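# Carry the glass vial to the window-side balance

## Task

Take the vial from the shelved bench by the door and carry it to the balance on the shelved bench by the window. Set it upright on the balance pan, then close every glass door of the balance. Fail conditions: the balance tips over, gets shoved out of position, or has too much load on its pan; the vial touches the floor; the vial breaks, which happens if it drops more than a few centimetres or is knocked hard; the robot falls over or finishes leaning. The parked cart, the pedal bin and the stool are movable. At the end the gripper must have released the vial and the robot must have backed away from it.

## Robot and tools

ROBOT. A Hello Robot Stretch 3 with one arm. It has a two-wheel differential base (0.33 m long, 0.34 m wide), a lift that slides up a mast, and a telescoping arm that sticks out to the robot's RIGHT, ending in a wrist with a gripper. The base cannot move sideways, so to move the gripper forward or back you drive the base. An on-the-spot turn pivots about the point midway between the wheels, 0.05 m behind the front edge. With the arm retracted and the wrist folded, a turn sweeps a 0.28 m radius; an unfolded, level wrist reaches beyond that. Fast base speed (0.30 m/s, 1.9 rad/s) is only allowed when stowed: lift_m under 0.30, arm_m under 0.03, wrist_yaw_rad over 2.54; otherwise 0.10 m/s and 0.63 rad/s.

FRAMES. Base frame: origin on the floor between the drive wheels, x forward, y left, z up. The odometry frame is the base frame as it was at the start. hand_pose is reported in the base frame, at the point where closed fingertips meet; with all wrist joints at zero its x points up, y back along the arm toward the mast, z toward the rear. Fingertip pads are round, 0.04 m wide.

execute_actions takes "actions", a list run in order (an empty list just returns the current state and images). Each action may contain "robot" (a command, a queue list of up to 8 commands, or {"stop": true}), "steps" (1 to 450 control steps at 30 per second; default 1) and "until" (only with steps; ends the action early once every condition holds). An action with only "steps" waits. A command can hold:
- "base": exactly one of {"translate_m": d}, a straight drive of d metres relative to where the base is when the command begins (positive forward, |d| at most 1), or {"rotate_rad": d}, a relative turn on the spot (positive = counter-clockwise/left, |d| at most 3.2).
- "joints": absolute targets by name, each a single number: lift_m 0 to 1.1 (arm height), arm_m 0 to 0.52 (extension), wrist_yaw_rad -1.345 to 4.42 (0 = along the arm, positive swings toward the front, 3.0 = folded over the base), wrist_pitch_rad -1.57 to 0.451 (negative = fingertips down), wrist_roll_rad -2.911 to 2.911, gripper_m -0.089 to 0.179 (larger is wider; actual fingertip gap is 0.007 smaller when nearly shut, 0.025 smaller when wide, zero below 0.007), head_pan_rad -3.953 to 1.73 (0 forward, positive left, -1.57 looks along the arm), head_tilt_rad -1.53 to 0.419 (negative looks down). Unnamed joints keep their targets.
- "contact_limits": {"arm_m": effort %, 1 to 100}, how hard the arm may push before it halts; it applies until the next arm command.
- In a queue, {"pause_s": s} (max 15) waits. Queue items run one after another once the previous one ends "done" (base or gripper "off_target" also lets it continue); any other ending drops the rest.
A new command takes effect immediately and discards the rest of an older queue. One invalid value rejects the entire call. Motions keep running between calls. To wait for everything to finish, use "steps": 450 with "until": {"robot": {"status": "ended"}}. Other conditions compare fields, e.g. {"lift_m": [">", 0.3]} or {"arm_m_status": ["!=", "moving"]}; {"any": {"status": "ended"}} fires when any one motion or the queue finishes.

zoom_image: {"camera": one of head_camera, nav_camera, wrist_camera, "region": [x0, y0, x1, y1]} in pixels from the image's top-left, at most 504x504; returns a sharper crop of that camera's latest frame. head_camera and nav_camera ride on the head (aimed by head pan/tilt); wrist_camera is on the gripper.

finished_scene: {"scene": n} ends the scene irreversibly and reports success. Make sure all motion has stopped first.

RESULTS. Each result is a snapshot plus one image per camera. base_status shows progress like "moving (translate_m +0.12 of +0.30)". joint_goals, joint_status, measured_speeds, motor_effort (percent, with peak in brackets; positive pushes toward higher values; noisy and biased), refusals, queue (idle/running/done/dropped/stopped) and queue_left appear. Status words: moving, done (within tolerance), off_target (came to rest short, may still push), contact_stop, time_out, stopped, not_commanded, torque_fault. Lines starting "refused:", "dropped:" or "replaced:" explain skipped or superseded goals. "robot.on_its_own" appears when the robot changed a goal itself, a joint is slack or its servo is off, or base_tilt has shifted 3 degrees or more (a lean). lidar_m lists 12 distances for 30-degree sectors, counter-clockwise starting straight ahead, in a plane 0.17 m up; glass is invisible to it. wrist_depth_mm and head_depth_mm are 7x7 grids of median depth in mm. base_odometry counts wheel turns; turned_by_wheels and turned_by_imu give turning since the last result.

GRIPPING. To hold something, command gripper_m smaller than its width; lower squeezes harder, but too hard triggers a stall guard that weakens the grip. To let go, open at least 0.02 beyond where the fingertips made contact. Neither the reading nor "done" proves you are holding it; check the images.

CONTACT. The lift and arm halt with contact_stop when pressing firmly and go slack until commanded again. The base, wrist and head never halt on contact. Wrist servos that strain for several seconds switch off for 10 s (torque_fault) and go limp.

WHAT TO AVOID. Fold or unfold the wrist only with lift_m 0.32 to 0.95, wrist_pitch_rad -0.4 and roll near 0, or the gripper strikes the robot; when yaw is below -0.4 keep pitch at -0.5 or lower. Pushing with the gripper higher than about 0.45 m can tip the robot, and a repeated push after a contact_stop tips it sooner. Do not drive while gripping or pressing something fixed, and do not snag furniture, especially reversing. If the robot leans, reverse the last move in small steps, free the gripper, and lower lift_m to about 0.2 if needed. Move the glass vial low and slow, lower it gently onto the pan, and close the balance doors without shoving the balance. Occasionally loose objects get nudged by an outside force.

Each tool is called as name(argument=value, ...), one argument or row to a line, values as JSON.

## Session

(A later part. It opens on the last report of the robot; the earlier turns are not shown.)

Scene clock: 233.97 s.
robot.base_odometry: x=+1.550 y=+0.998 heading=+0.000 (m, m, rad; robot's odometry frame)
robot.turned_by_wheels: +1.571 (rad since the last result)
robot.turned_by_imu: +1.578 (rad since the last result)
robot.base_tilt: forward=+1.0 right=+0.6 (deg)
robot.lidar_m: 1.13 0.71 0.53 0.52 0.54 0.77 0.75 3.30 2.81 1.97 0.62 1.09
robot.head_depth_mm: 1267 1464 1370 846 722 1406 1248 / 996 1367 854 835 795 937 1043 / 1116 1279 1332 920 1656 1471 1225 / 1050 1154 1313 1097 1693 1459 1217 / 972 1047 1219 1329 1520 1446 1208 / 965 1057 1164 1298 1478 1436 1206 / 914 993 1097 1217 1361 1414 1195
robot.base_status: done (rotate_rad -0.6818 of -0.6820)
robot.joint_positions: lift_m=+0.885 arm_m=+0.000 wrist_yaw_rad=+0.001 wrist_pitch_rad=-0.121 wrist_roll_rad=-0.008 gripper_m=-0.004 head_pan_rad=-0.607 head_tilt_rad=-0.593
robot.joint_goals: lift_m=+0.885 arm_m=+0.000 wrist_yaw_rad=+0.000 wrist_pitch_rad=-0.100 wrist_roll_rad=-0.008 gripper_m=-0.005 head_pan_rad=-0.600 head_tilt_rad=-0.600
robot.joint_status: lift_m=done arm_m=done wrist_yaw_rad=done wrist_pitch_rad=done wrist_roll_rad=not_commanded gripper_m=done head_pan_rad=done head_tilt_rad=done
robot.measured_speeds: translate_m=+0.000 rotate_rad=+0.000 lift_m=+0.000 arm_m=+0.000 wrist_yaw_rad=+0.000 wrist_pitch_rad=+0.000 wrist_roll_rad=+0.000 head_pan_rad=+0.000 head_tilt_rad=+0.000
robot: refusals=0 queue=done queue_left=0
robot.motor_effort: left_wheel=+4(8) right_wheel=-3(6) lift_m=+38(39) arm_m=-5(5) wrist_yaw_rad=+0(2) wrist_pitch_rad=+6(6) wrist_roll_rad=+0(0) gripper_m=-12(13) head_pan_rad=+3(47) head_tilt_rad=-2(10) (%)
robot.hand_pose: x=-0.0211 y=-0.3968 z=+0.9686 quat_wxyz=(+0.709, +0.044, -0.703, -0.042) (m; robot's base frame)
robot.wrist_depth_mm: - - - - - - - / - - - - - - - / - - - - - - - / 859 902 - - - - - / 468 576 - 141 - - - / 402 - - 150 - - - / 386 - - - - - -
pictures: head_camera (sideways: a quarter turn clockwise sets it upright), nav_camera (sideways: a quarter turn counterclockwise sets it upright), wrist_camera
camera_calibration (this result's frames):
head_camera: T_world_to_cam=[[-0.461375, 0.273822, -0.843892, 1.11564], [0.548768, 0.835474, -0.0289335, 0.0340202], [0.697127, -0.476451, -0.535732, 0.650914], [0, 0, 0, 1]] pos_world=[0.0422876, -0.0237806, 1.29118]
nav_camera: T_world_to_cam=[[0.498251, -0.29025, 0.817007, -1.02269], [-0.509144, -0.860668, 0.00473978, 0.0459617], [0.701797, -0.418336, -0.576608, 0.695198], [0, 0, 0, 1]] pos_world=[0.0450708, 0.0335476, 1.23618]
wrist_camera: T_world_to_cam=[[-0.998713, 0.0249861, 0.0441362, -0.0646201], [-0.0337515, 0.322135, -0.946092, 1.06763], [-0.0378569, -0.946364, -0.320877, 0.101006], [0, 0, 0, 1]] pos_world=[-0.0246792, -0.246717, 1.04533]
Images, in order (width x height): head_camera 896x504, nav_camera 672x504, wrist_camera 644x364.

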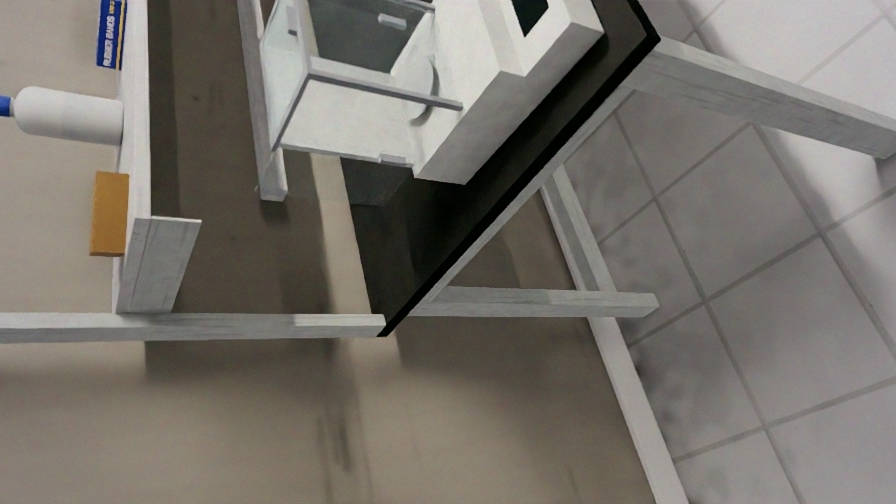

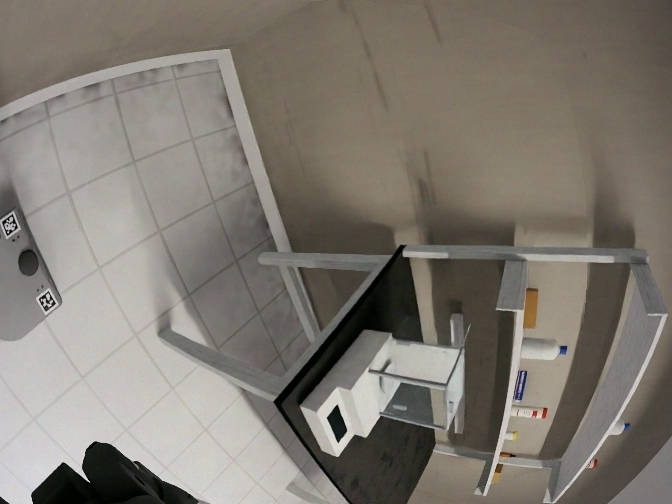

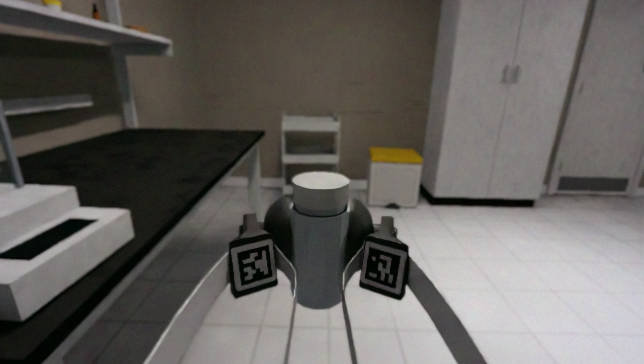

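execute_actions(
  actions=[
    {"robot": {"base": {"translate_m": 0.58}, "joints": {"head_pan_rad": -1.57, "head_tilt_rad": -0.65}}, "steps": 450, "until": {"robot": {"status": "ended"}}},
  ],
)

Scene clock: 242.80 s.
robot.base_odometry: x=+2.130 y=+0.999 heading=+0.000 (m, m, rad; robot's odometry frame)
robot.turned_by_wheels: +0.000 (rad since the last result)
robot.turned_by_imu: +0.000 (rad since the last result)
robot.base_tilt: forward=+1.0 right=+0.5 (deg)
robot.lidar_m: 0.55 0.58 0.51 0.50 0.52 0.73 1.32 3.82 0.58 1.39 0.66 0.56
robot.head_depth_mm: 2642 2906 3037 2234 708 1479 - / 2671 2878 1544 803 705 1470 - / 2684 2887 1194 734 696 - - / 2705 2885 1178 725 591 - - / 2267 2597 1288 873 749 1402 1177 / 855 1709 1265 906 748 1379 1175 / 556 474 1231 889 740 1310 1122
robot.base_status: done (translate_m +0.5800 of +0.5800)
robot.joint_positions: lift_m=+0.885 arm_m=+0.000 wrist_yaw_rad=+0.001 wrist_pitch_rad=-0.121 wrist_roll_rad=-0.008 gripper_m=-0.004 head_pan_rad=-1.563 head_tilt_rad=-0.642
robot.joint_goals: lift_m=+0.885 arm_m=+0.000 wrist_yaw_rad=+0.000 wrist_pitch_rad=-0.100 wrist_roll_rad=-0.008 gripper_m=-0.005 head_pan_rad=-1.570 head_tilt_rad=-0.650
robot.joint_status: lift_m=done arm_m=done wrist_yaw_rad=done wrist_pitch_rad=done wrist_roll_rad=not_commanded gripper_m=done head_pan_rad=done head_tilt_rad=done
robot.measured_speeds: translate_m=+0.000 rotate_rad=+0.000 lift_m=+0.000 arm_m=+0.000 wrist_yaw_rad=+0.000 wrist_pitch_rad=+0.000 wrist_roll_rad=+0.000 head_pan_rad=+0.000 head_tilt_rad=+0.000
robot: refusals=0 queue=done queue_left=0
robot.motor_effort: left_wheel=+4(9) right_wheel=-3(4) lift_m=+39(39) arm_m=-5(5) wrist_yaw_rad=-1(1) wrist_pitch_rad=+6(6) wrist_roll_rad=+0(1) gripper_m=-12(13) head_pan_rad=-4(41) head_tilt_rad=-2(7) (%)
robot.hand_pose: x=-0.0211 y=-0.3968 z=+0.9686 quat_wxyz=(+0.709, +0.044, -0.703, -0.042) (m; robot's base frame)
robot.wrist_depth_mm: 661 872 - - - - - / 665 945 - - - - - / 611 894 - - - - - / 672 843 832 535 - - - / 598 593 604 140 432 - - / 447 447 420 151 384 409 - / 350 353 358 364 368 370 -
pictures: head_camera (sideways: a quarter turn clockwise sets it upright), nav_camera (sideways: a quarter turn counterclockwise sets it upright), wrist_camera
camera_calibration (this result's frames):
head_camera: T_world_to_cam=[[-0.0428344, 0.575693, -0.816543, 1.07742], [0.999, 0.0351431, -0.0276286, 0.0295732], [0.0127903, -0.816911, -0.576622, 0.708288], [0, 0, 0, 1]] pos_world=[0.00754805, -0.0426965, 1.28899]
nav_camera: T_world_to_cam=[[0.0506792, -0.61392, 0.78774, -0.981807], [-0.99673, -0.0807968, 0.00115601, 0.0536018], [0.0629372, -0.785222, -0.616007, 0.75035], [0, 0, 0, 1]] pos_world=[0.0559588, -0.00922844, 1.23557]
wrist_camera: T_world_to_cam=[[-0.998713, 0.024986, 0.0441363, -0.0646202], [-0.0337515, 0.322135, -0.946092, 1.06763], [-0.0378569, -0.946364, -0.320877, 0.101006], [0, 0, 0, 1]] pos_world=[-0.0246792, -0.246717, 1.04533]
Images, in order (width x height): head_camera 896x504, nav_camera 672x504, wrist_camera 644x364.

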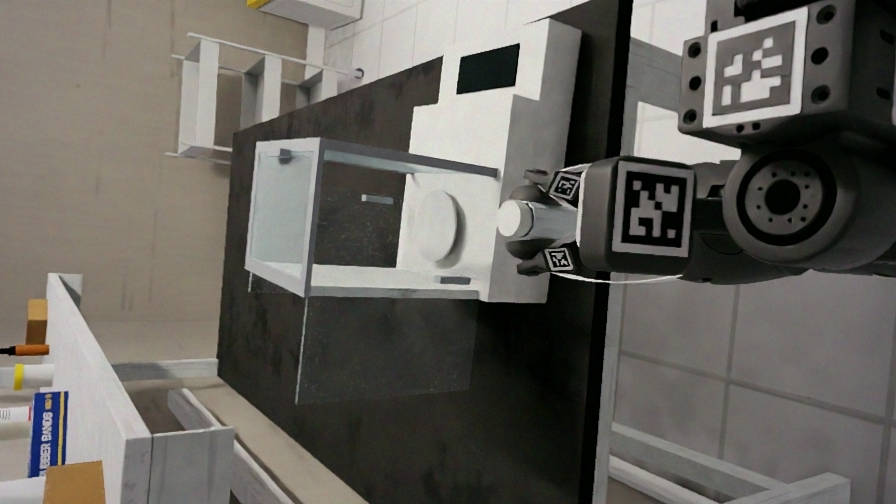

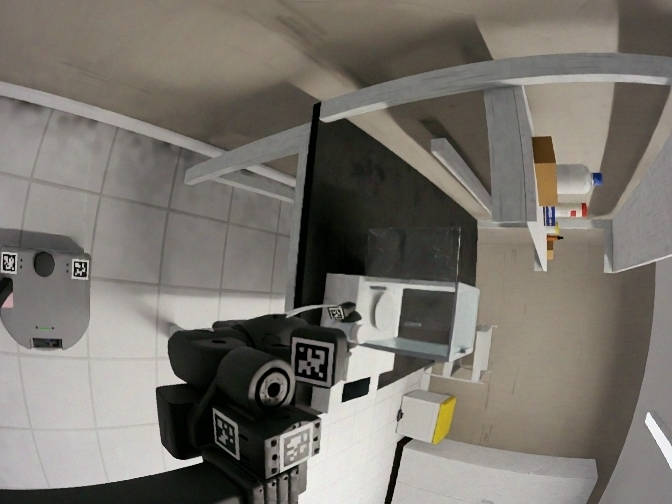

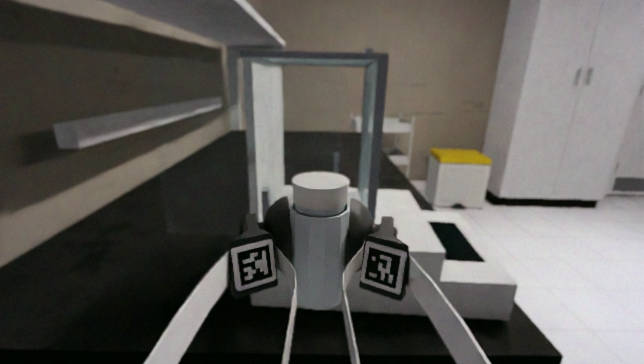

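zoom_image(
  camera="wrist_camera",
  region=[200, 30, 440, 270],
)

Region (200, 30, 440, 270) of wrist_camera's 644x364 image, scaled by 2.100.

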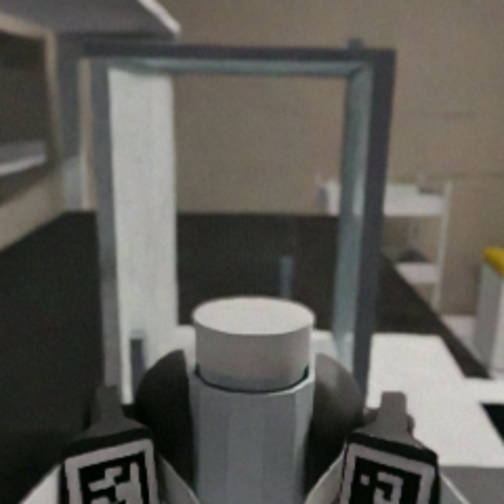

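execute_actions(
  actions=[
    {"robot": {"base": {"translate_m": -0.005}, "joints": {"arm_m": 0.13}, "contact_limits": {"arm_m": 15}}, "steps": 450, "until": {"robot": {"status": "ended"}}},
  ],
)

Scene clock: 256.17 s.
robot.base_odometry: x=+2.125 y=+0.999 heading=+0.000 (m, m, rad; robot's odometry frame)
robot.turned_by_wheels: +0.000 (rad since the last result)
robot.turned_by_imu: +0.000 (rad since the last result)
robot.base_tilt: forward=+1.1 right=+0.4 (deg)
robot.lidar_m: 0.55 0.58 0.51 0.49 0.52 0.73 1.32 3.84 0.57 1.40 0.66 0.57
robot.head_depth_mm: 2673 2865 2990 2430 - - 1193 / 2678 2847 1537 985 - 903 1153 / 2704 2912 1186 815 - 1347 1177 / 2722 2899 1239 758 731 1367 1193 / 2280 2641 1290 875 747 1398 1181 / 862 1758 1280 902 747 1385 1175 / 663 476 1250 893 744 1315 1144
robot.base_status: done (translate_m -0.0050 of -0.0050)
robot.joint_positions: lift_m=+0.885 arm_m=+0.130 wrist_yaw_rad=+0.001 wrist_pitch_rad=-0.121 wrist_roll_rad=-0.008 gripper_m=-0.004 head_pan_rad=-1.563 head_tilt_rad=-0.642
robot.joint_goals: lift_m=+0.885 arm_m=+0.130 wrist_yaw_rad=+0.000 wrist_pitch_rad=-0.100 wrist_roll_rad=-0.008 gripper_m=-0.005 head_pan_rad=-1.570 head_tilt_rad=-0.650
robot.joint_status: lift_m=done arm_m=done wrist_yaw_rad=done wrist_pitch_rad=done wrist_roll_rad=not_commanded gripper_m=done head_pan_rad=done head_tilt_rad=done
robot.measured_speeds: translate_m=+0.000 rotate_rad=+0.000 lift_m=+0.000 arm_m=+0.000 wrist_yaw_rad=+0.000 wrist_pitch_rad=+0.000 wrist_roll_rad=+0.000 head_pan_rad=+0.000 head_tilt_rad=+0.000
robot: refusals=0 queue=done queue_left=0
robot.motor_effort: left_wheel=+4(5) right_wheel=-2(5) lift_m=+39(38) arm_m=+6(5) wrist_yaw_rad=-1(1) wrist_pitch_rad=+6(6) wrist_roll_rad=+0(1) gripper_m=-12(12) head_pan_rad=-4(4) head_tilt_rad=-2(3) (%)
robot.contact_limits: arm_m 15 (drawing in: default 27, maximum 45; extending or still: default 38, maximum 63)
robot.hand_pose: x=-0.0211 y=-0.5260 z=+0.9686 quat_wxyz=(+0.709, +0.044, -0.703, -0.042) (m; robot's base frame)
robot.wrist_depth_mm: 651 865 865 - - - - / 636 948 278 - - - - / 574 899 285 - - - - / 663 863 336 847 844 - - / 588 588 439 141 427 - - / 439 451 281 150 286 381 - / 352 353 254 253 246 280 -
pictures: head_camera (sideways: a quarter turn clockwise sets it upright), nav_camera (sideways: a quarter turn counterclockwise sets it upright), wrist_camera
camera_calibration (this result's frames):
head_camera: T_world_to_cam=[[-0.042738, 0.575747, -0.81651, 1.07738], [0.999006, 0.0349768, -0.0276271, 0.0295711], [0.0126527, -0.81688, -0.576669, 0.708349], [0, 0, 0, 1]] pos_world=[0.00754087, -0.042696, 1.28899]
nav_camera: T_world_to_cam=[[0.0505763, -0.613974, 0.787704, -0.98176], [-0.996743, -0.0806294, 0.00115184, 0.0536073], [0.0628049, -0.785198, -0.616052, 0.750409], [0, 0, 0, 1]] pos_world=[0.0559572, -0.00923302, 1.23557]
wrist_camera: T_world_to_cam=[[-0.998713, 0.0249891, 0.0441362, -0.061391], [-0.0337504, 0.322135, -0.946092, 1.10925], [-0.0378598, -0.946364, -0.320877, -0.0212642], [0, 0, 0, 1]] pos_world=[-0.0246795, -0.375916, 1.04533]
Images, in order (width x height): head_camera 896x504, nav_camera 672x504, wrist_camera 644x364.

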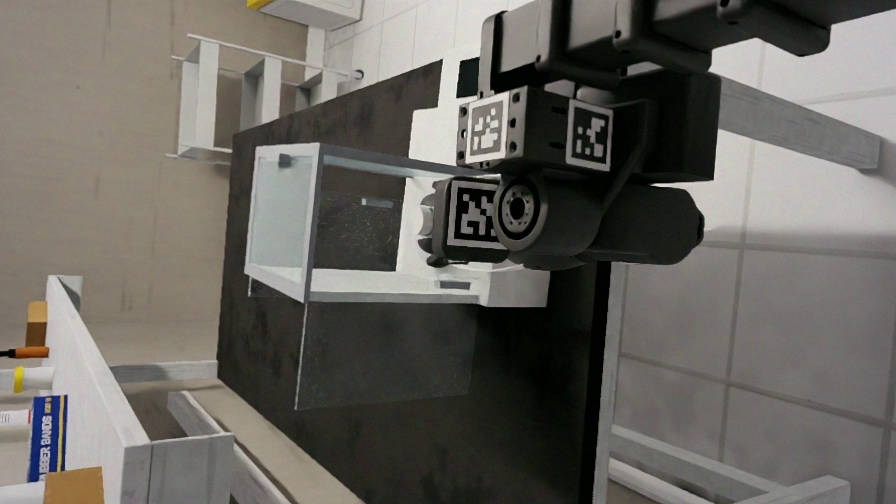

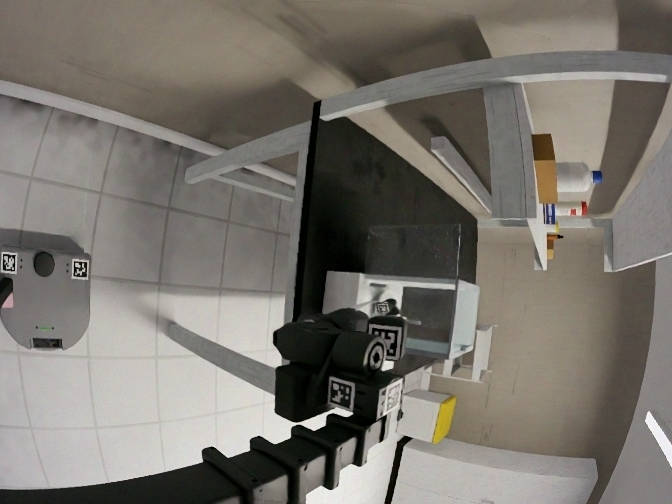

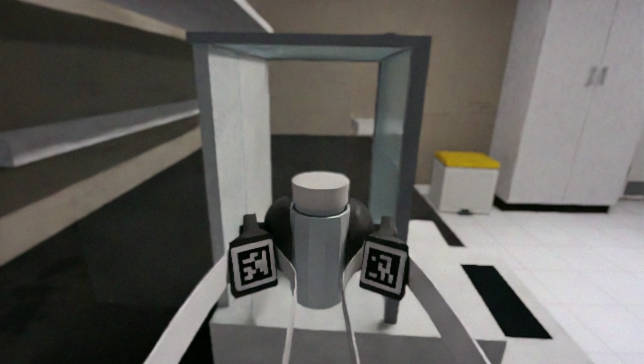

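execute_actions(
  actions=[
    {"robot": {"joints": {"arm_m": 0.22}, "contact_limits": {"arm_m": 12}}, "steps": 450, "until": {"robot": {"status": "ended"}}},
  ],
)

Scene clock: 271.83 s.
robot.base_odometry: x=+2.125 y=+0.999 heading=+0.000 (m, m, rad; robot's odometry frame)
robot.turned_by_wheels: +0.000 (rad since the last result)
robot.turned_by_imu: +0.000 (rad since the last result)
robot.base_tilt: forward=+1.0 right=+0.6 (deg)
robot.lidar_m: 0.55 0.58 0.51 0.49 0.52 0.73 1.32 3.81 0.58 1.41 0.66 0.57
robot.head_depth_mm: 2631 2914 2965 2458 - - 1189 / 2688 2874 1546 - 702 877 1149 / 2697 2889 1246 - 697 1406 1183 / 2698 2945 1244 728 710 1407 1183 / 2273 2617 1289 876 745 1408 1180 / 860 1745 1270 899 744 1387 1175 / 662 476 1239 892 743 1313 1143
robot.base_status: done (translate_m -0.0050 of -0.0050)
robot.joint_positions: lift_m=+0.885 arm_m=+0.220 wrist_yaw_rad=+0.001 wrist_pitch_rad=-0.121 wrist_roll_rad=-0.008 gripper_m=-0.004 head_pan_rad=-1.563 head_tilt_rad=-0.642
robot.joint_goals: lift_m=+0.885 arm_m=+0.220 wrist_yaw_rad=+0.000 wrist_pitch_rad=-0.100 wrist_roll_rad=-0.008 gripper_m=-0.005 head_pan_rad=-1.570 head_tilt_rad=-0.650
robot.joint_status: lift_m=done arm_m=done wrist_yaw_rad=done wrist_pitch_rad=done wrist_roll_rad=not_commanded gripper_m=done head_pan_rad=done head_tilt_rad=done
robot.measured_speeds: translate_m=+0.000 rotate_rad=+0.000 lift_m=+0.000 arm_m=+0.000 wrist_yaw_rad=+0.000 wrist_pitch_rad=+0.000 wrist_roll_rad=+0.000 head_pan_rad=+0.000 head_tilt_rad=+0.000
robot: refusals=0 queue=done queue_left=0
robot.motor_effort: left_wheel=+4(4) right_wheel=-3(2) lift_m=+38(38) arm_m=+6(5) wrist_yaw_rad=-1(1) wrist_pitch_rad=+6(6) wrist_roll_rad=+0(0) gripper_m=-12(12) head_pan_rad=-4(4) head_tilt_rad=-2(3) (%)
robot.contact_limits: arm_m 12 (drawing in: default 27, maximum 45; extending or still: default 38, maximum 63)
robot.hand_pose: x=-0.0211 y=-0.6160 z=+0.9686 quat_wxyz=(+0.709, +0.044, -0.703, -0.042) (m; robot's base frame)
robot.wrist_depth_mm: 633 118 168 274 170 105 - / 650 139 221 - - - - / 583 141 228 - - - - / 656 155 233 831 - - - / 575 519 198 141 616 - - / 446 424 242 151 272 350 - / 352 351 226 228 239 263 -
pictures: head_camera (sideways: a quarter turn clockwise sets it upright), nav_camera (sideways: a quarter turn counterclockwise sets it upright), wrist_camera
camera_calibration (this result's frames):
head_camera: T_world_to_cam=[[-0.0427324, 0.57575, -0.816508, 1.07738], [0.999007, 0.0349671, -0.027627, 0.0295709], [0.0126447, -0.816877, -0.576673, 0.708354], [0, 0, 0, 1]] pos_world=[0.00754045, -0.0426959, 1.28899]
nav_camera: T_world_to_cam=[[0.0505704, -0.613977, 0.787702, -0.981757], [-0.996744, -0.0806196, 0.00115154, 0.0536077], [0.0627972, -0.785196, -0.616055, 0.750414], [0, 0, 0, 1]] pos_world=[0.0559571, -0.00923324, 1.23557]
wrist_camera: T_world_to_cam=[[-0.998713, 0.024989, 0.0441361, -0.0591421], [-0.0337504, 0.322135, -0.946092, 1.13824], [-0.0378597, -0.946364, -0.320877, -0.106431], [0, 0, 0, 1]] pos_world=[-0.0246795, -0.465911, 1.04533]
Images, in order (width x height): head_camera 896x504, nav_camera 672x504, wrist_camera 644x364.

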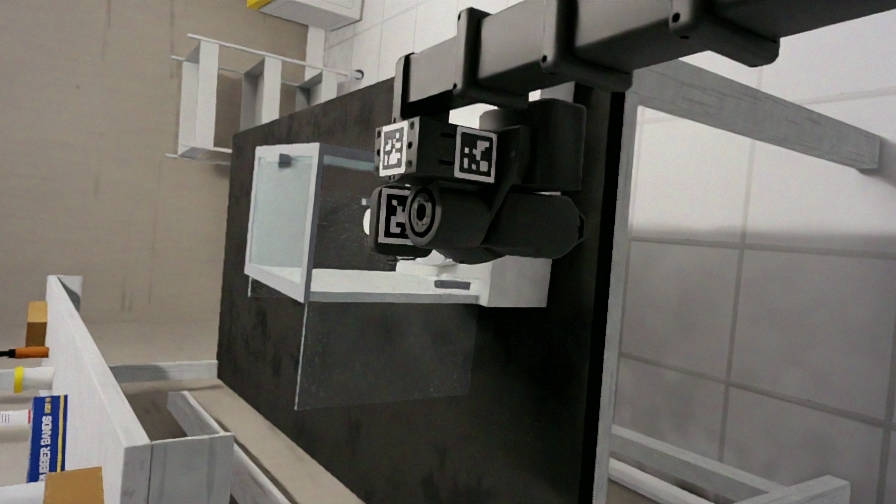

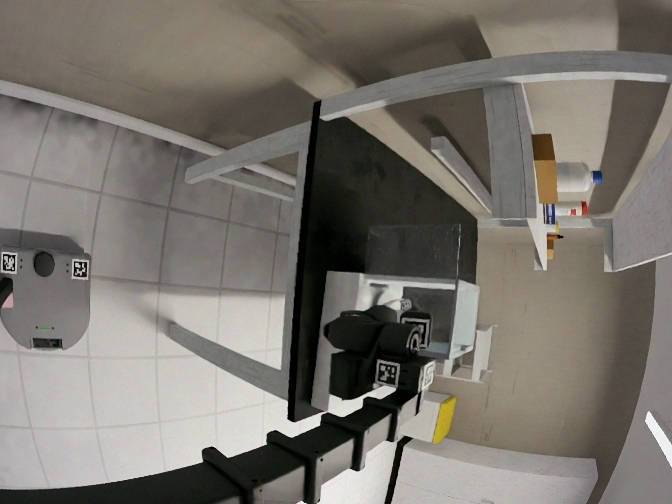

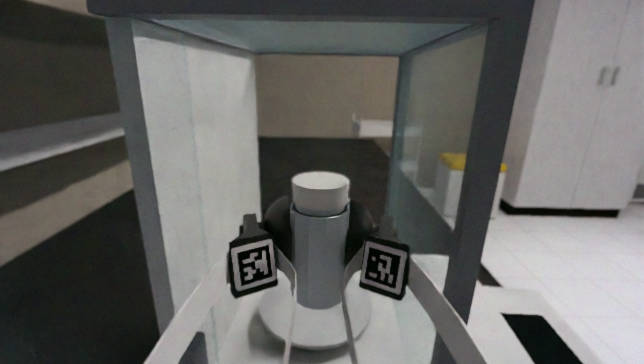

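execute_actions(
  actions=[
    {"robot": {"joints": {"arm_m": 0.275}, "contact_limits": {"arm_m": 12}}, "steps": 450, "until": {"robot": {"status": "ended"}}},
    {"robot": {"joints": {"lift_m": 0.85}}, "steps": 450, "until": {"robot": {"status": "ended"}}},
  ],
)

Scene clock: 277.93 s.
robot.base_odometry: x=+2.125 y=+0.999 heading=+0.000 (m, m, rad; robot's odometry frame)
robot.turned_by_wheels: +0.000 (rad since the last result)
robot.turned_by_imu: +0.000 (rad since the last result)
robot.base_tilt: forward=+1.1 right=+0.6 (deg)
robot.lidar_m: 0.56 0.58 0.51 0.49 0.52 0.73 1.32 3.84 0.57 1.41 0.66 0.57
robot.head_depth_mm: 2648 2894 2983 2338 - - - / 2659 2883 1541 - 706 880 1134 / 2664 2917 1182 - 716 1413 1173 / 2695 2904 1240 728 714 1416 1190 / 2261 2649 1284 875 745 1399 1181 / 858 1745 1273 902 745 1392 1175 / 663 475 1250 893 744 1312 1144
robot.base_status: done (translate_m -0.0050 of -0.0050)
robot.joint_positions: lift_m=+0.850 arm_m=+0.275 wrist_yaw_rad=+0.001 wrist_pitch_rad=-0.121 wrist_roll_rad=-0.008 gripper_m=-0.004 head_pan_rad=-1.563 head_tilt_rad=-0.642
robot.joint_goals: lift_m=+0.850 arm_m=+0.275 wrist_yaw_rad=+0.000 wrist_pitch_rad=-0.100 wrist_roll_rad=-0.008 gripper_m=-0.005 head_pan_rad=-1.570 head_tilt_rad=-0.650
robot.joint_status: lift_m=done arm_m=done wrist_yaw_rad=done wrist_pitch_rad=done wrist_roll_rad=not_commanded gripper_m=done head_pan_rad=done head_tilt_rad=done
robot.measured_speeds: translate_m=+0.000 rotate_rad=+0.000 lift_m=+0.000 arm_m=+0.000 wrist_yaw_rad=+0.000 wrist_pitch_rad=+0.000 wrist_roll_rad=+0.000 head_pan_rad=+0.000 head_tilt_rad=+0.000
robot: refusals=0 queue=done queue_left=0
robot.motor_effort: left_wheel=+4(4) right_wheel=-2(3) lift_m=+23(39) arm_m=+6(6) wrist_yaw_rad=-1(1) wrist_pitch_rad=+6(6) wrist_roll_rad=+0(0) gripper_m=-12(12) head_pan_rad=-3(3) head_tilt_rad=-2(2) (%)
robot.contact_limits: arm_m 12 (drawing in: default 27, maximum 45; extending or still: default 38, maximum 63)
robot.hand_pose: x=-0.0211 y=-0.6710 z=+0.9342 quat_wxyz=(+0.709, +0.044, -0.703, -0.042) (m; robot's base frame)
robot.wrist_depth_mm: 89 112 204 - - - - / 88 114 208 - - - - / 88 115 211 - - - - / 89 116 217 737 932 - 66 / 92 118 186 141 548 - 66 / 93 118 199 150 230 257 69 / 95 112 182 174 186 195 75
pictures: head_camera (sideways: a quarter turn clockwise sets it upright), nav_camera (sideways: a quarter turn counterclockwise sets it upright), wrist_camera
camera_calibration (this result's frames):
head_camera: T_world_to_cam=[[-0.0427323, 0.57575, -0.816508, 1.07738], [0.999007, 0.0349669, -0.027627, 0.0295709], [0.0126445, -0.816877, -0.576673, 0.708354], [0, 0, 0, 1]] pos_world=[0.00754044, -0.0426959, 1.28899]
nav_camera: T_world_to_cam=[[0.0505702, -0.613978, 0.787702, -0.981757], [-0.996744, -0.0806194, 0.00115153, 0.0536077], [0.062797, -0.785196, -0.616056, 0.750414], [0, 0, 0, 1]] pos_world=[0.0559571, -0.00923324, 1.23557]
wrist_camera: T_world_to_cam=[[-0.998713, 0.0249889, 0.0441362, -0.0562489], [-0.0337505, 0.322135, -0.946092, 1.1234], [-0.0378596, -0.946364, -0.320877, -0.169528], [0, 0, 0, 1]] pos_world=[-0.0246795, -0.520915, 1.01092]
Images, in order (width x height): head_camera 896x504, nav_camera 672x504, wrist_camera 644x364.

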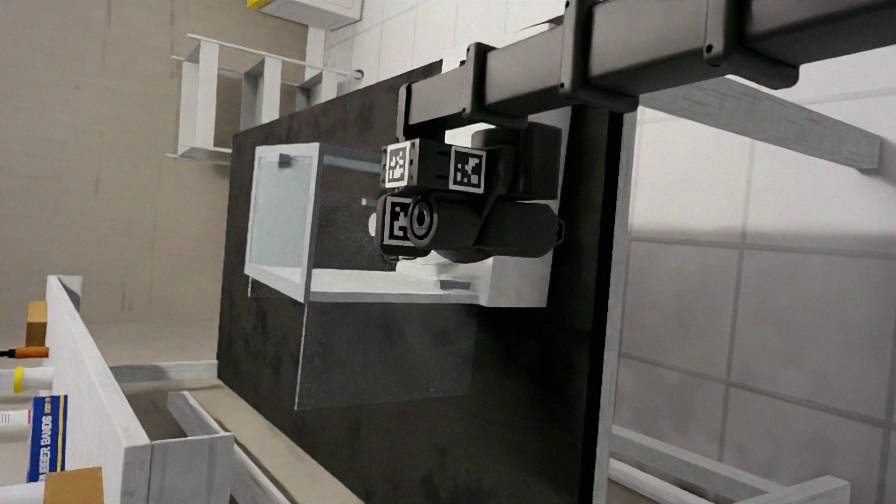

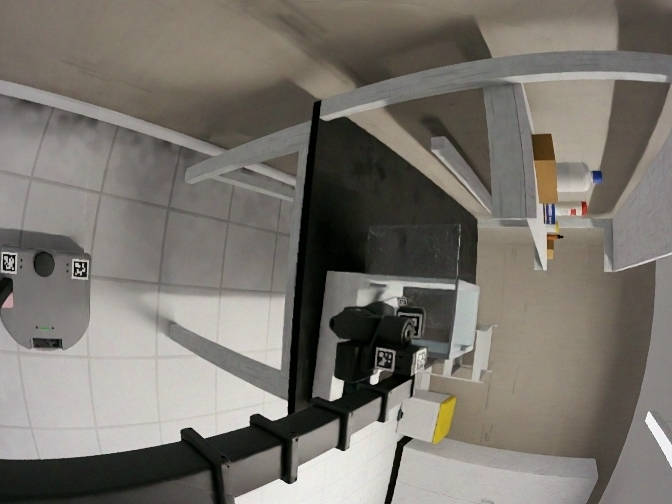

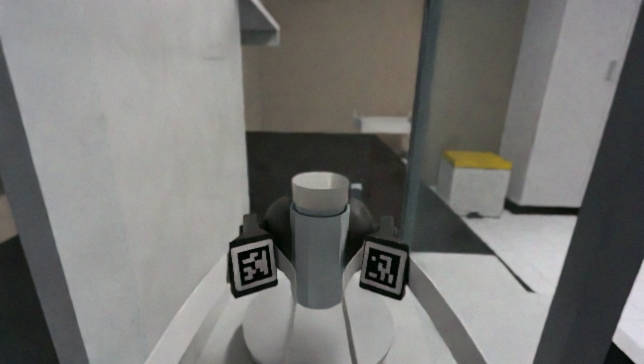

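execute_actions(
  actions=[
    {"robot": {"joints": {"lift_m": 0.828}}, "steps": 450, "until": {"robot": {"status": "ended"}}},
  ],
)

Scene clock: 280.70 s.
robot.base_odometry: x=+2.125 y=+0.999 heading=+0.000 (m, m, rad; robot's odometry frame)
robot.turned_by_wheels: +0.000 (rad since the last result)
robot.turned_by_imu: +0.000 (rad since the last result)
robot.base_tilt: forward=+1.1 right=+0.5 (deg)
robot.lidar_m: 0.55 0.58 0.51 0.49 0.52 0.73 1.32 3.83 0.58 1.41 0.66 0.57
robot.head_depth_mm: 2667 2914 2994 2273 728 - - / 2699 2868 1550 1037 - 903 1131 / 2690 2903 1190 - 696 1423 1169 / 2707 2911 1244 722 709 1407 1190 / 2276 2651 1287 872 747 1397 1188 / 860 1743 1272 900 749 1377 1176 / 662 475 1246 892 742 1308 1139
robot.base_status: done (translate_m -0.0050 of -0.0050)
robot.joint_positions: lift_m=+0.828 arm_m=+0.275 wrist_yaw_rad=+0.001 wrist_pitch_rad=-0.121 wrist_roll_rad=-0.008 gripper_m=-0.004 head_pan_rad=-1.563 head_tilt_rad=-0.642
robot.joint_goals: lift_m=+0.828 arm_m=+0.275 wrist_yaw_rad=+0.000 wrist_pitch_rad=-0.100 wrist_roll_rad=-0.008 gripper_m=-0.005 head_pan_rad=-1.570 head_tilt_rad=-0.650
robot.joint_status: lift_m=done arm_m=done wrist_yaw_rad=done wrist_pitch_rad=done wrist_roll_rad=not_commanded gripper_m=done head_pan_rad=done head_tilt_rad=done
robot.measured_speeds: translate_m=+0.000 rotate_rad=+0.000 lift_m=+0.000 arm_m=+0.000 wrist_yaw_rad=+0.000 wrist_pitch_rad=+0.000 wrist_roll_rad=+0.000 head_pan_rad=+0.000 head_tilt_rad=+0.000
robot: refusals=0 queue=done queue_left=0
robot.motor_effort: left_wheel=+4(4) right_wheel=-2(2) lift_m=+23(20) arm_m=+6(6) wrist_yaw_rad=+0(1) wrist_pitch_rad=+6(6) wrist_roll_rad=+0(0) gripper_m=-13(13) head_pan_rad=-3(4) head_tilt_rad=-3(3) (%)
robot.contact_limits: arm_m 12 (drawing in: default 27, maximum 45; extending or still: default 38, maximum 63)
robot.hand_pose: x=-0.0211 y=-0.6710 z=+0.9122 quat_wxyz=(+0.709, +0.044, -0.703, -0.042) (m; robot's base frame)
robot.wrist_depth_mm: 89 112 205 - - - - / 87 114 209 - - - - / 88 114 212 - - - - / 89 116 218 259 784 - 66 / 92 117 186 141 279 - 66 / 93 118 173 151 197 209 69 / 260 112 156 152 159 167 75
pictures: head_camera (sideways: a quarter turn clockwise sets it upright), nav_camera (sideways: a quarter turn counterclockwise sets it upright), wrist_camera
camera_calibration (this result's frames):
head_camera: T_world_to_cam=[[-0.0427323, 0.57575, -0.816508, 1.07738], [0.999007, 0.034967, -0.027627, 0.0295709], [0.0126446, -0.816877, -0.576673, 0.708354], [0, 0, 0, 1]] pos_world=[0.00754045, -0.0426959, 1.28899]
nav_camera: T_world_to_cam=[[0.0505703, -0.613978, 0.787702, -0.981757], [-0.996744, -0.0806195, 0.00115153, 0.0536077], [0.0627971, -0.785196, -0.616056, 0.750414], [0, 0, 0, 1]] pos_world=[0.0559571, -0.00923323, 1.23557]
wrist_camera: T_world_to_cam=[[-0.998713, 0.024989, 0.0441362, -0.0552774], [-0.0337505, 0.322135, -0.946092, 1.10257], [-0.0378597, -0.946364, -0.320877, -0.176591], [0, 0, 0, 1]] pos_world=[-0.0246795, -0.520916, 0.988912]
Images, in order (width x height): head_camera 896x504, nav_camera 672x504, wrist_camera 644x364.

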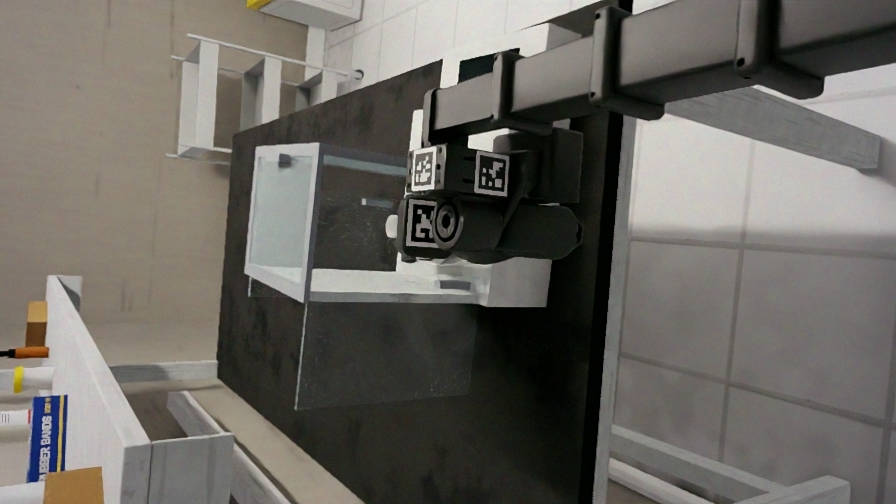

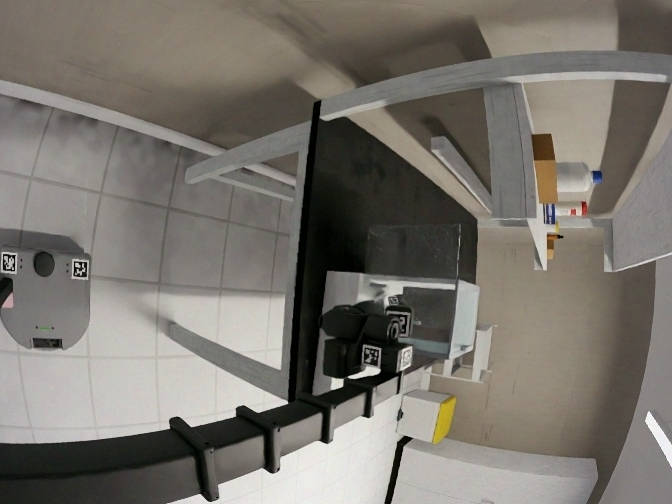

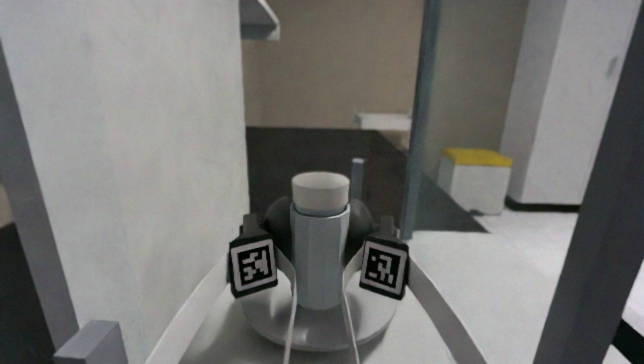

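execute_actions(
  actions=[
    {"robot": {"joints": {"arm_m": 0.287, "lift_m": 0.825}, "contact_limits": {"arm_m": 12}}, "steps": 450, "until": {"robot": {"status": "ended"}}},
  ],
)

Scene clock: 283.67 s.
robot.base_odometry: x=+2.125 y=+0.999 heading=+0.000 (m, m, rad; robot's odometry frame)
robot.turned_by_wheels: +0.000 (rad since the last result)
robot.turned_by_imu: +0.000 (rad since the last result)
robot.base_tilt: forward=+0.9 right=+0.5 (deg)
robot.lidar_m: 0.55 0.58 0.51 0.49 0.52 0.73 1.32 3.82 0.58 1.41 0.66 0.57
robot.head_depth_mm: 2647 2923 3006 2265 722 - - / 2659 2877 1549 1040 709 904 1131 / 2683 2902 1187 - 705 1419 1172 / 2696 2917 1236 728 712 1410 1192 / 2271 2614 1284 873 745 1398 1185 / 861 1742 1272 900 747 1389 1177 / 663 475 1249 889 743 1310 1147
robot.base_status: done (translate_m -0.0050 of -0.0050)
robot.joint_positions: lift_m=+0.825 arm_m=+0.287 wrist_yaw_rad=+0.001 wrist_pitch_rad=-0.121 wrist_roll_rad=-0.008 gripper_m=-0.004 head_pan_rad=-1.563 head_tilt_rad=-0.642
robot.joint_goals: lift_m=+0.825 arm_m=+0.287 wrist_yaw_rad=+0.000 wrist_pitch_rad=-0.100 wrist_roll_rad=-0.008 gripper_m=-0.005 head_pan_rad=-1.570 head_tilt_rad=-0.650
robot.joint_status: lift_m=done arm_m=done wrist_yaw_rad=done wrist_pitch_rad=done wrist_roll_rad=not_commanded gripper_m=done head_pan_rad=done head_tilt_rad=done
robot.measured_speeds: translate_m=+0.000 rotate_rad=+0.000 lift_m=+0.000 arm_m=+0.000 wrist_yaw_rad=+0.000 wrist_pitch_rad=+0.000 wrist_roll_rad=+0.000 head_pan_rad=+0.000 head_tilt_rad=+0.000
robot: refusals=0 queue=done queue_left=0
robot.motor_effort: left_wheel=+4(4) right_wheel=-2(2) lift_m=+23(22) arm_m=+6(7) wrist_yaw_rad=-1(0) wrist_pitch_rad=+6(6) wrist_roll_rad=+0(0) gripper_m=-12(12) head_pan_rad=-4(4) head_tilt_rad=-3(3) (%)
robot.contact_limits: arm_m 12 (drawing in: default 27, maximum 45; extending or still: default 38, maximum 63)
robot.hand_pose: x=-0.0211 y=-0.6830 z=+0.9092 quat_wxyz=(+0.709, +0.044, -0.703, -0.042) (m; robot's base frame)
robot.wrist_depth_mm: - 110 202 - - - - / 88 112 205 - - - - / 87 113 210 - - - - / 88 114 215 244 724 - - / 89 115 184 140 486 - - / 89 117 169 151 193 204 244 / - 110 152 142 156 163 66
pictures: head_camera (sideways: a quarter turn clockwise sets it upright), nav_camera (sideways: a quarter turn counterclockwise sets it upright), wrist_camera
camera_calibration (this result's frames):
head_camera: T_world_to_cam=[[-0.0427323, 0.57575, -0.816508, 1.07738], [0.999007, 0.034967, -0.027627, 0.0295709], [0.0126446, -0.816877, -0.576673, 0.708354], [0, 0, 0, 1]] pos_world=[0.00754045, -0.0426959, 1.28899]
nav_camera: T_world_to_cam=[[0.0505703, -0.613978, 0.787702, -0.981757], [-0.996744, -0.0806195, 0.00115153, 0.0536077], [0.0627971, -0.785196, -0.616056, 0.750414], [0, 0, 0, 1]] pos_world=[0.0559571, -0.00923324, 1.23557]
wrist_camera: T_world_to_cam=[[-0.998713, 0.0249888, 0.044136, -0.0548454], [-0.0337504, 0.322135, -0.946092, 1.10361], [-0.0378594, -0.946364, -0.320877, -0.188906], [0, 0, 0, 1]] pos_world=[-0.0246795, -0.532915, 0.985921]
Images, in order (width x height): head_camera 896x504, nav_camera 672x504, wrist_camera 644x364.

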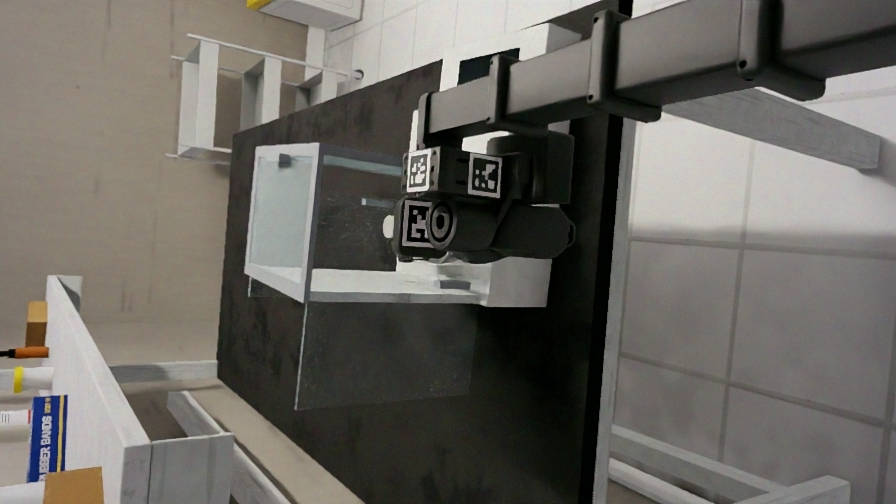

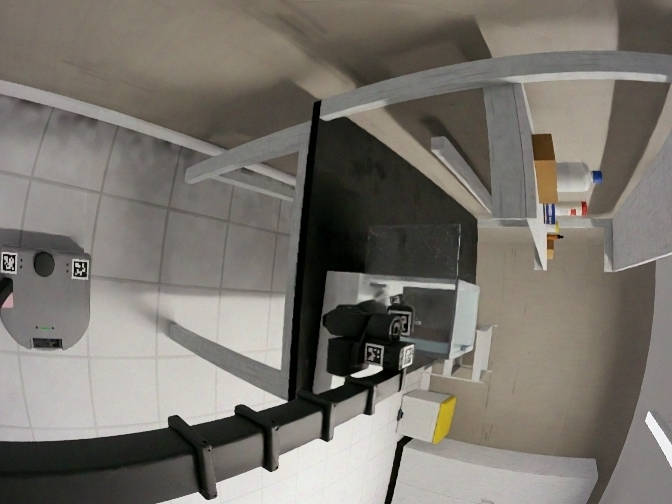

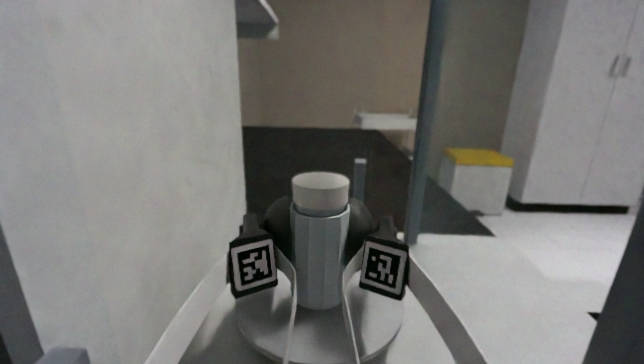

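execute_actions(
  actions=[
    {"robot": [{"joints": {"lift_m": 0.823}}, {"joints": {"gripper_m": 0.058}}], "steps": 450, "until": {"robot": {"status": "ended"}}},
  ],
)

Scene clock: 286.43 s.
robot.base_odometry: x=+2.125 y=+0.999 heading=+0.000 (m, m, rad; robot's odometry frame)
robot.turned_by_wheels: +0.000 (rad since the last result)
robot.turned_by_imu: +0.000 (rad since the last result)
robot.base_tilt: forward=+0.9 right=+0.7 (deg)
robot.lidar_m: 0.56 0.58 0.51 0.49 0.52 0.73 1.32 3.84 0.58 1.41 0.66 0.57
robot.head_depth_mm: 2680 2898 2998 2258 719 - - / 2697 2869 1550 1037 - 903 1130 / 2690 2932 1185 - 705 1423 1181 / 2697 2914 1236 715 710 1408 1185 / 2278 2594 1280 878 746 1393 1180 / 863 1732 1269 900 747 1390 1177 / 665 476 1244 892 741 1311 1145
robot.base_status: done (translate_m -0.0050 of -0.0050)
robot.joint_positions: lift_m=+0.823 arm_m=+0.287 wrist_yaw_rad=+0.001 wrist_pitch_rad=-0.121 wrist_roll_rad=-0.008 gripper_m=+0.058 head_pan_rad=-1.563 head_tilt_rad=-0.642
robot.joint_goals: lift_m=+0.823 arm_m=+0.287 wrist_yaw_rad=+0.000 wrist_pitch_rad=-0.100 wrist_roll_rad=-0.008 gripper_m=+0.058 head_pan_rad=-1.570 head_tilt_rad=-0.650
robot.joint_status: lift_m=done arm_m=done wrist_yaw_rad=done wrist_pitch_rad=done wrist_roll_rad=not_commanded gripper_m=done head_pan_rad=done head_tilt_rad=done
robot.measured_speeds: translate_m=+0.000 rotate_rad=+0.000 lift_m=+0.000 arm_m=+0.000 wrist_yaw_rad=+0.000 wrist_pitch_rad=+0.000 wrist_roll_rad=+0.000 head_pan_rad=+0.000 head_tilt_rad=+0.000
robot: refusals=0 queue=done queue_left=0
robot.motor_effort: left_wheel=+4(4) right_wheel=-2(3) lift_m=+23(25) arm_m=+6(6) wrist_yaw_rad=-1(1) wrist_pitch_rad=+6(6) wrist_roll_rad=+0(0) gripper_m=+1(79) head_pan_rad=-5(4) head_tilt_rad=-3(2) (%)
robot.contact_limits: arm_m 12 (drawing in: default 27, maximum 45; extending or still: default 38, maximum 63)
robot.hand_pose: x=-0.0211 y=-0.6830 z=+0.9072 quat_wxyz=(+0.709, +0.044, -0.703, -0.042) (m; robot's base frame)
robot.wrist_depth_mm: - 110 201 - - - - / 88 112 204 - - - - / 87 113 209 - - - - / 88 114 212 606 742 - - / 88 115 173 146 389 - - / 89 113 177 155 171 200 201 / - 110 150 140 154 160 66
pictures: head_camera (sideways: a quarter turn clockwise sets it upright), nav_camera (sideways: a quarter turn counterclockwise sets it upright), wrist_camera
camera_calibration (this result's frames):
head_camera: T_world_to_cam=[[-0.0427323, 0.57575, -0.816508, 1.07738], [0.999007, 0.0349669, -0.027627, 0.0295709], [0.0126445, -0.816877, -0.576673, 0.708354], [0, 0, 0, 1]] pos_world=[0.00754044, -0.0426959, 1.28899]
nav_camera: T_world_to_cam=[[0.0505702, -0.613977, 0.787702, -0.981757], [-0.996744, -0.0806194, 0.00115154, 0.0536077], [0.062797, -0.785196, -0.616055, 0.750414], [0, 0, 0, 1]] pos_world=[0.0559571, -0.00923325, 1.23557]
wrist_camera: T_world_to_cam=[[-0.998713, 0.02499, 0.0441362, -0.0547564], [-0.0337502, 0.322135, -0.946092, 1.10171], [-0.0378606, -0.946364, -0.320877, -0.189551], [0, 0, 0, 1]] pos_world=[-0.0246796, -0.532915, 0.983911]
Images, in order (width x height): head_camera 896x504, nav_camera 672x504, wrist_camera 644x364.

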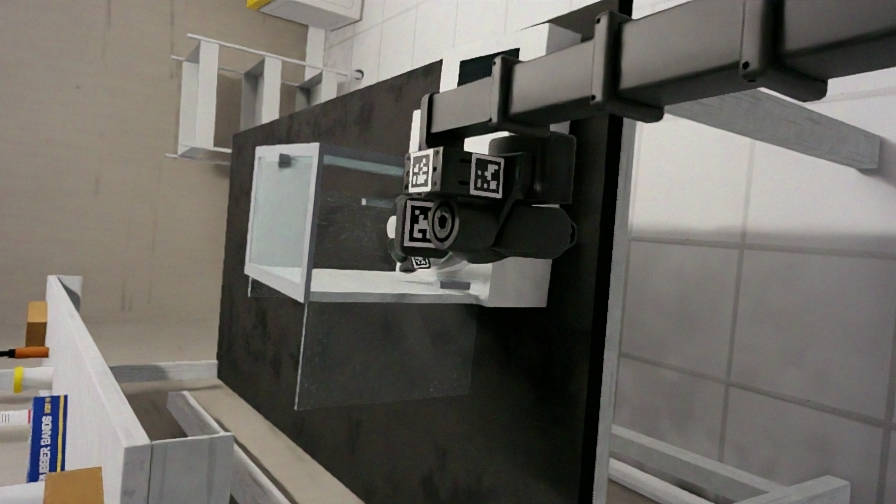

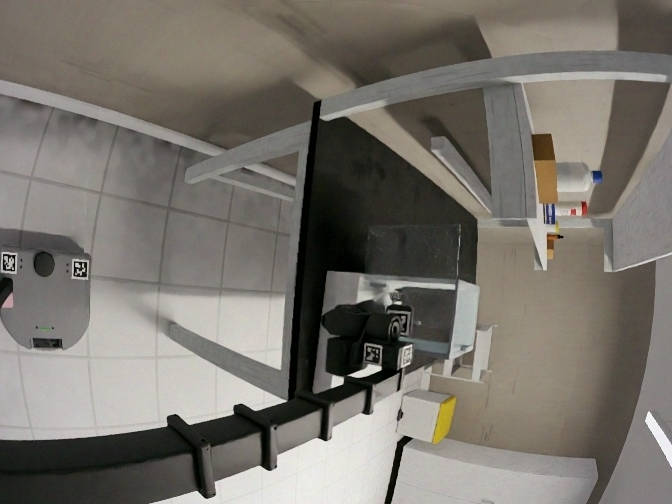

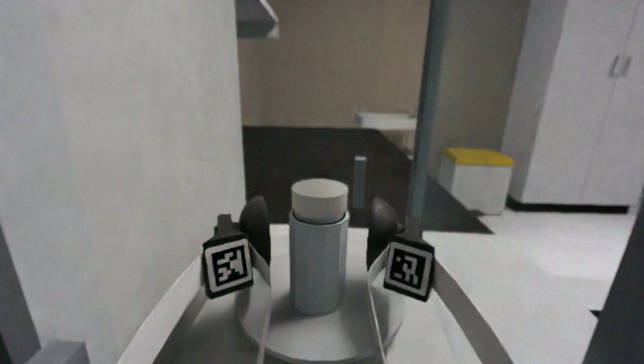

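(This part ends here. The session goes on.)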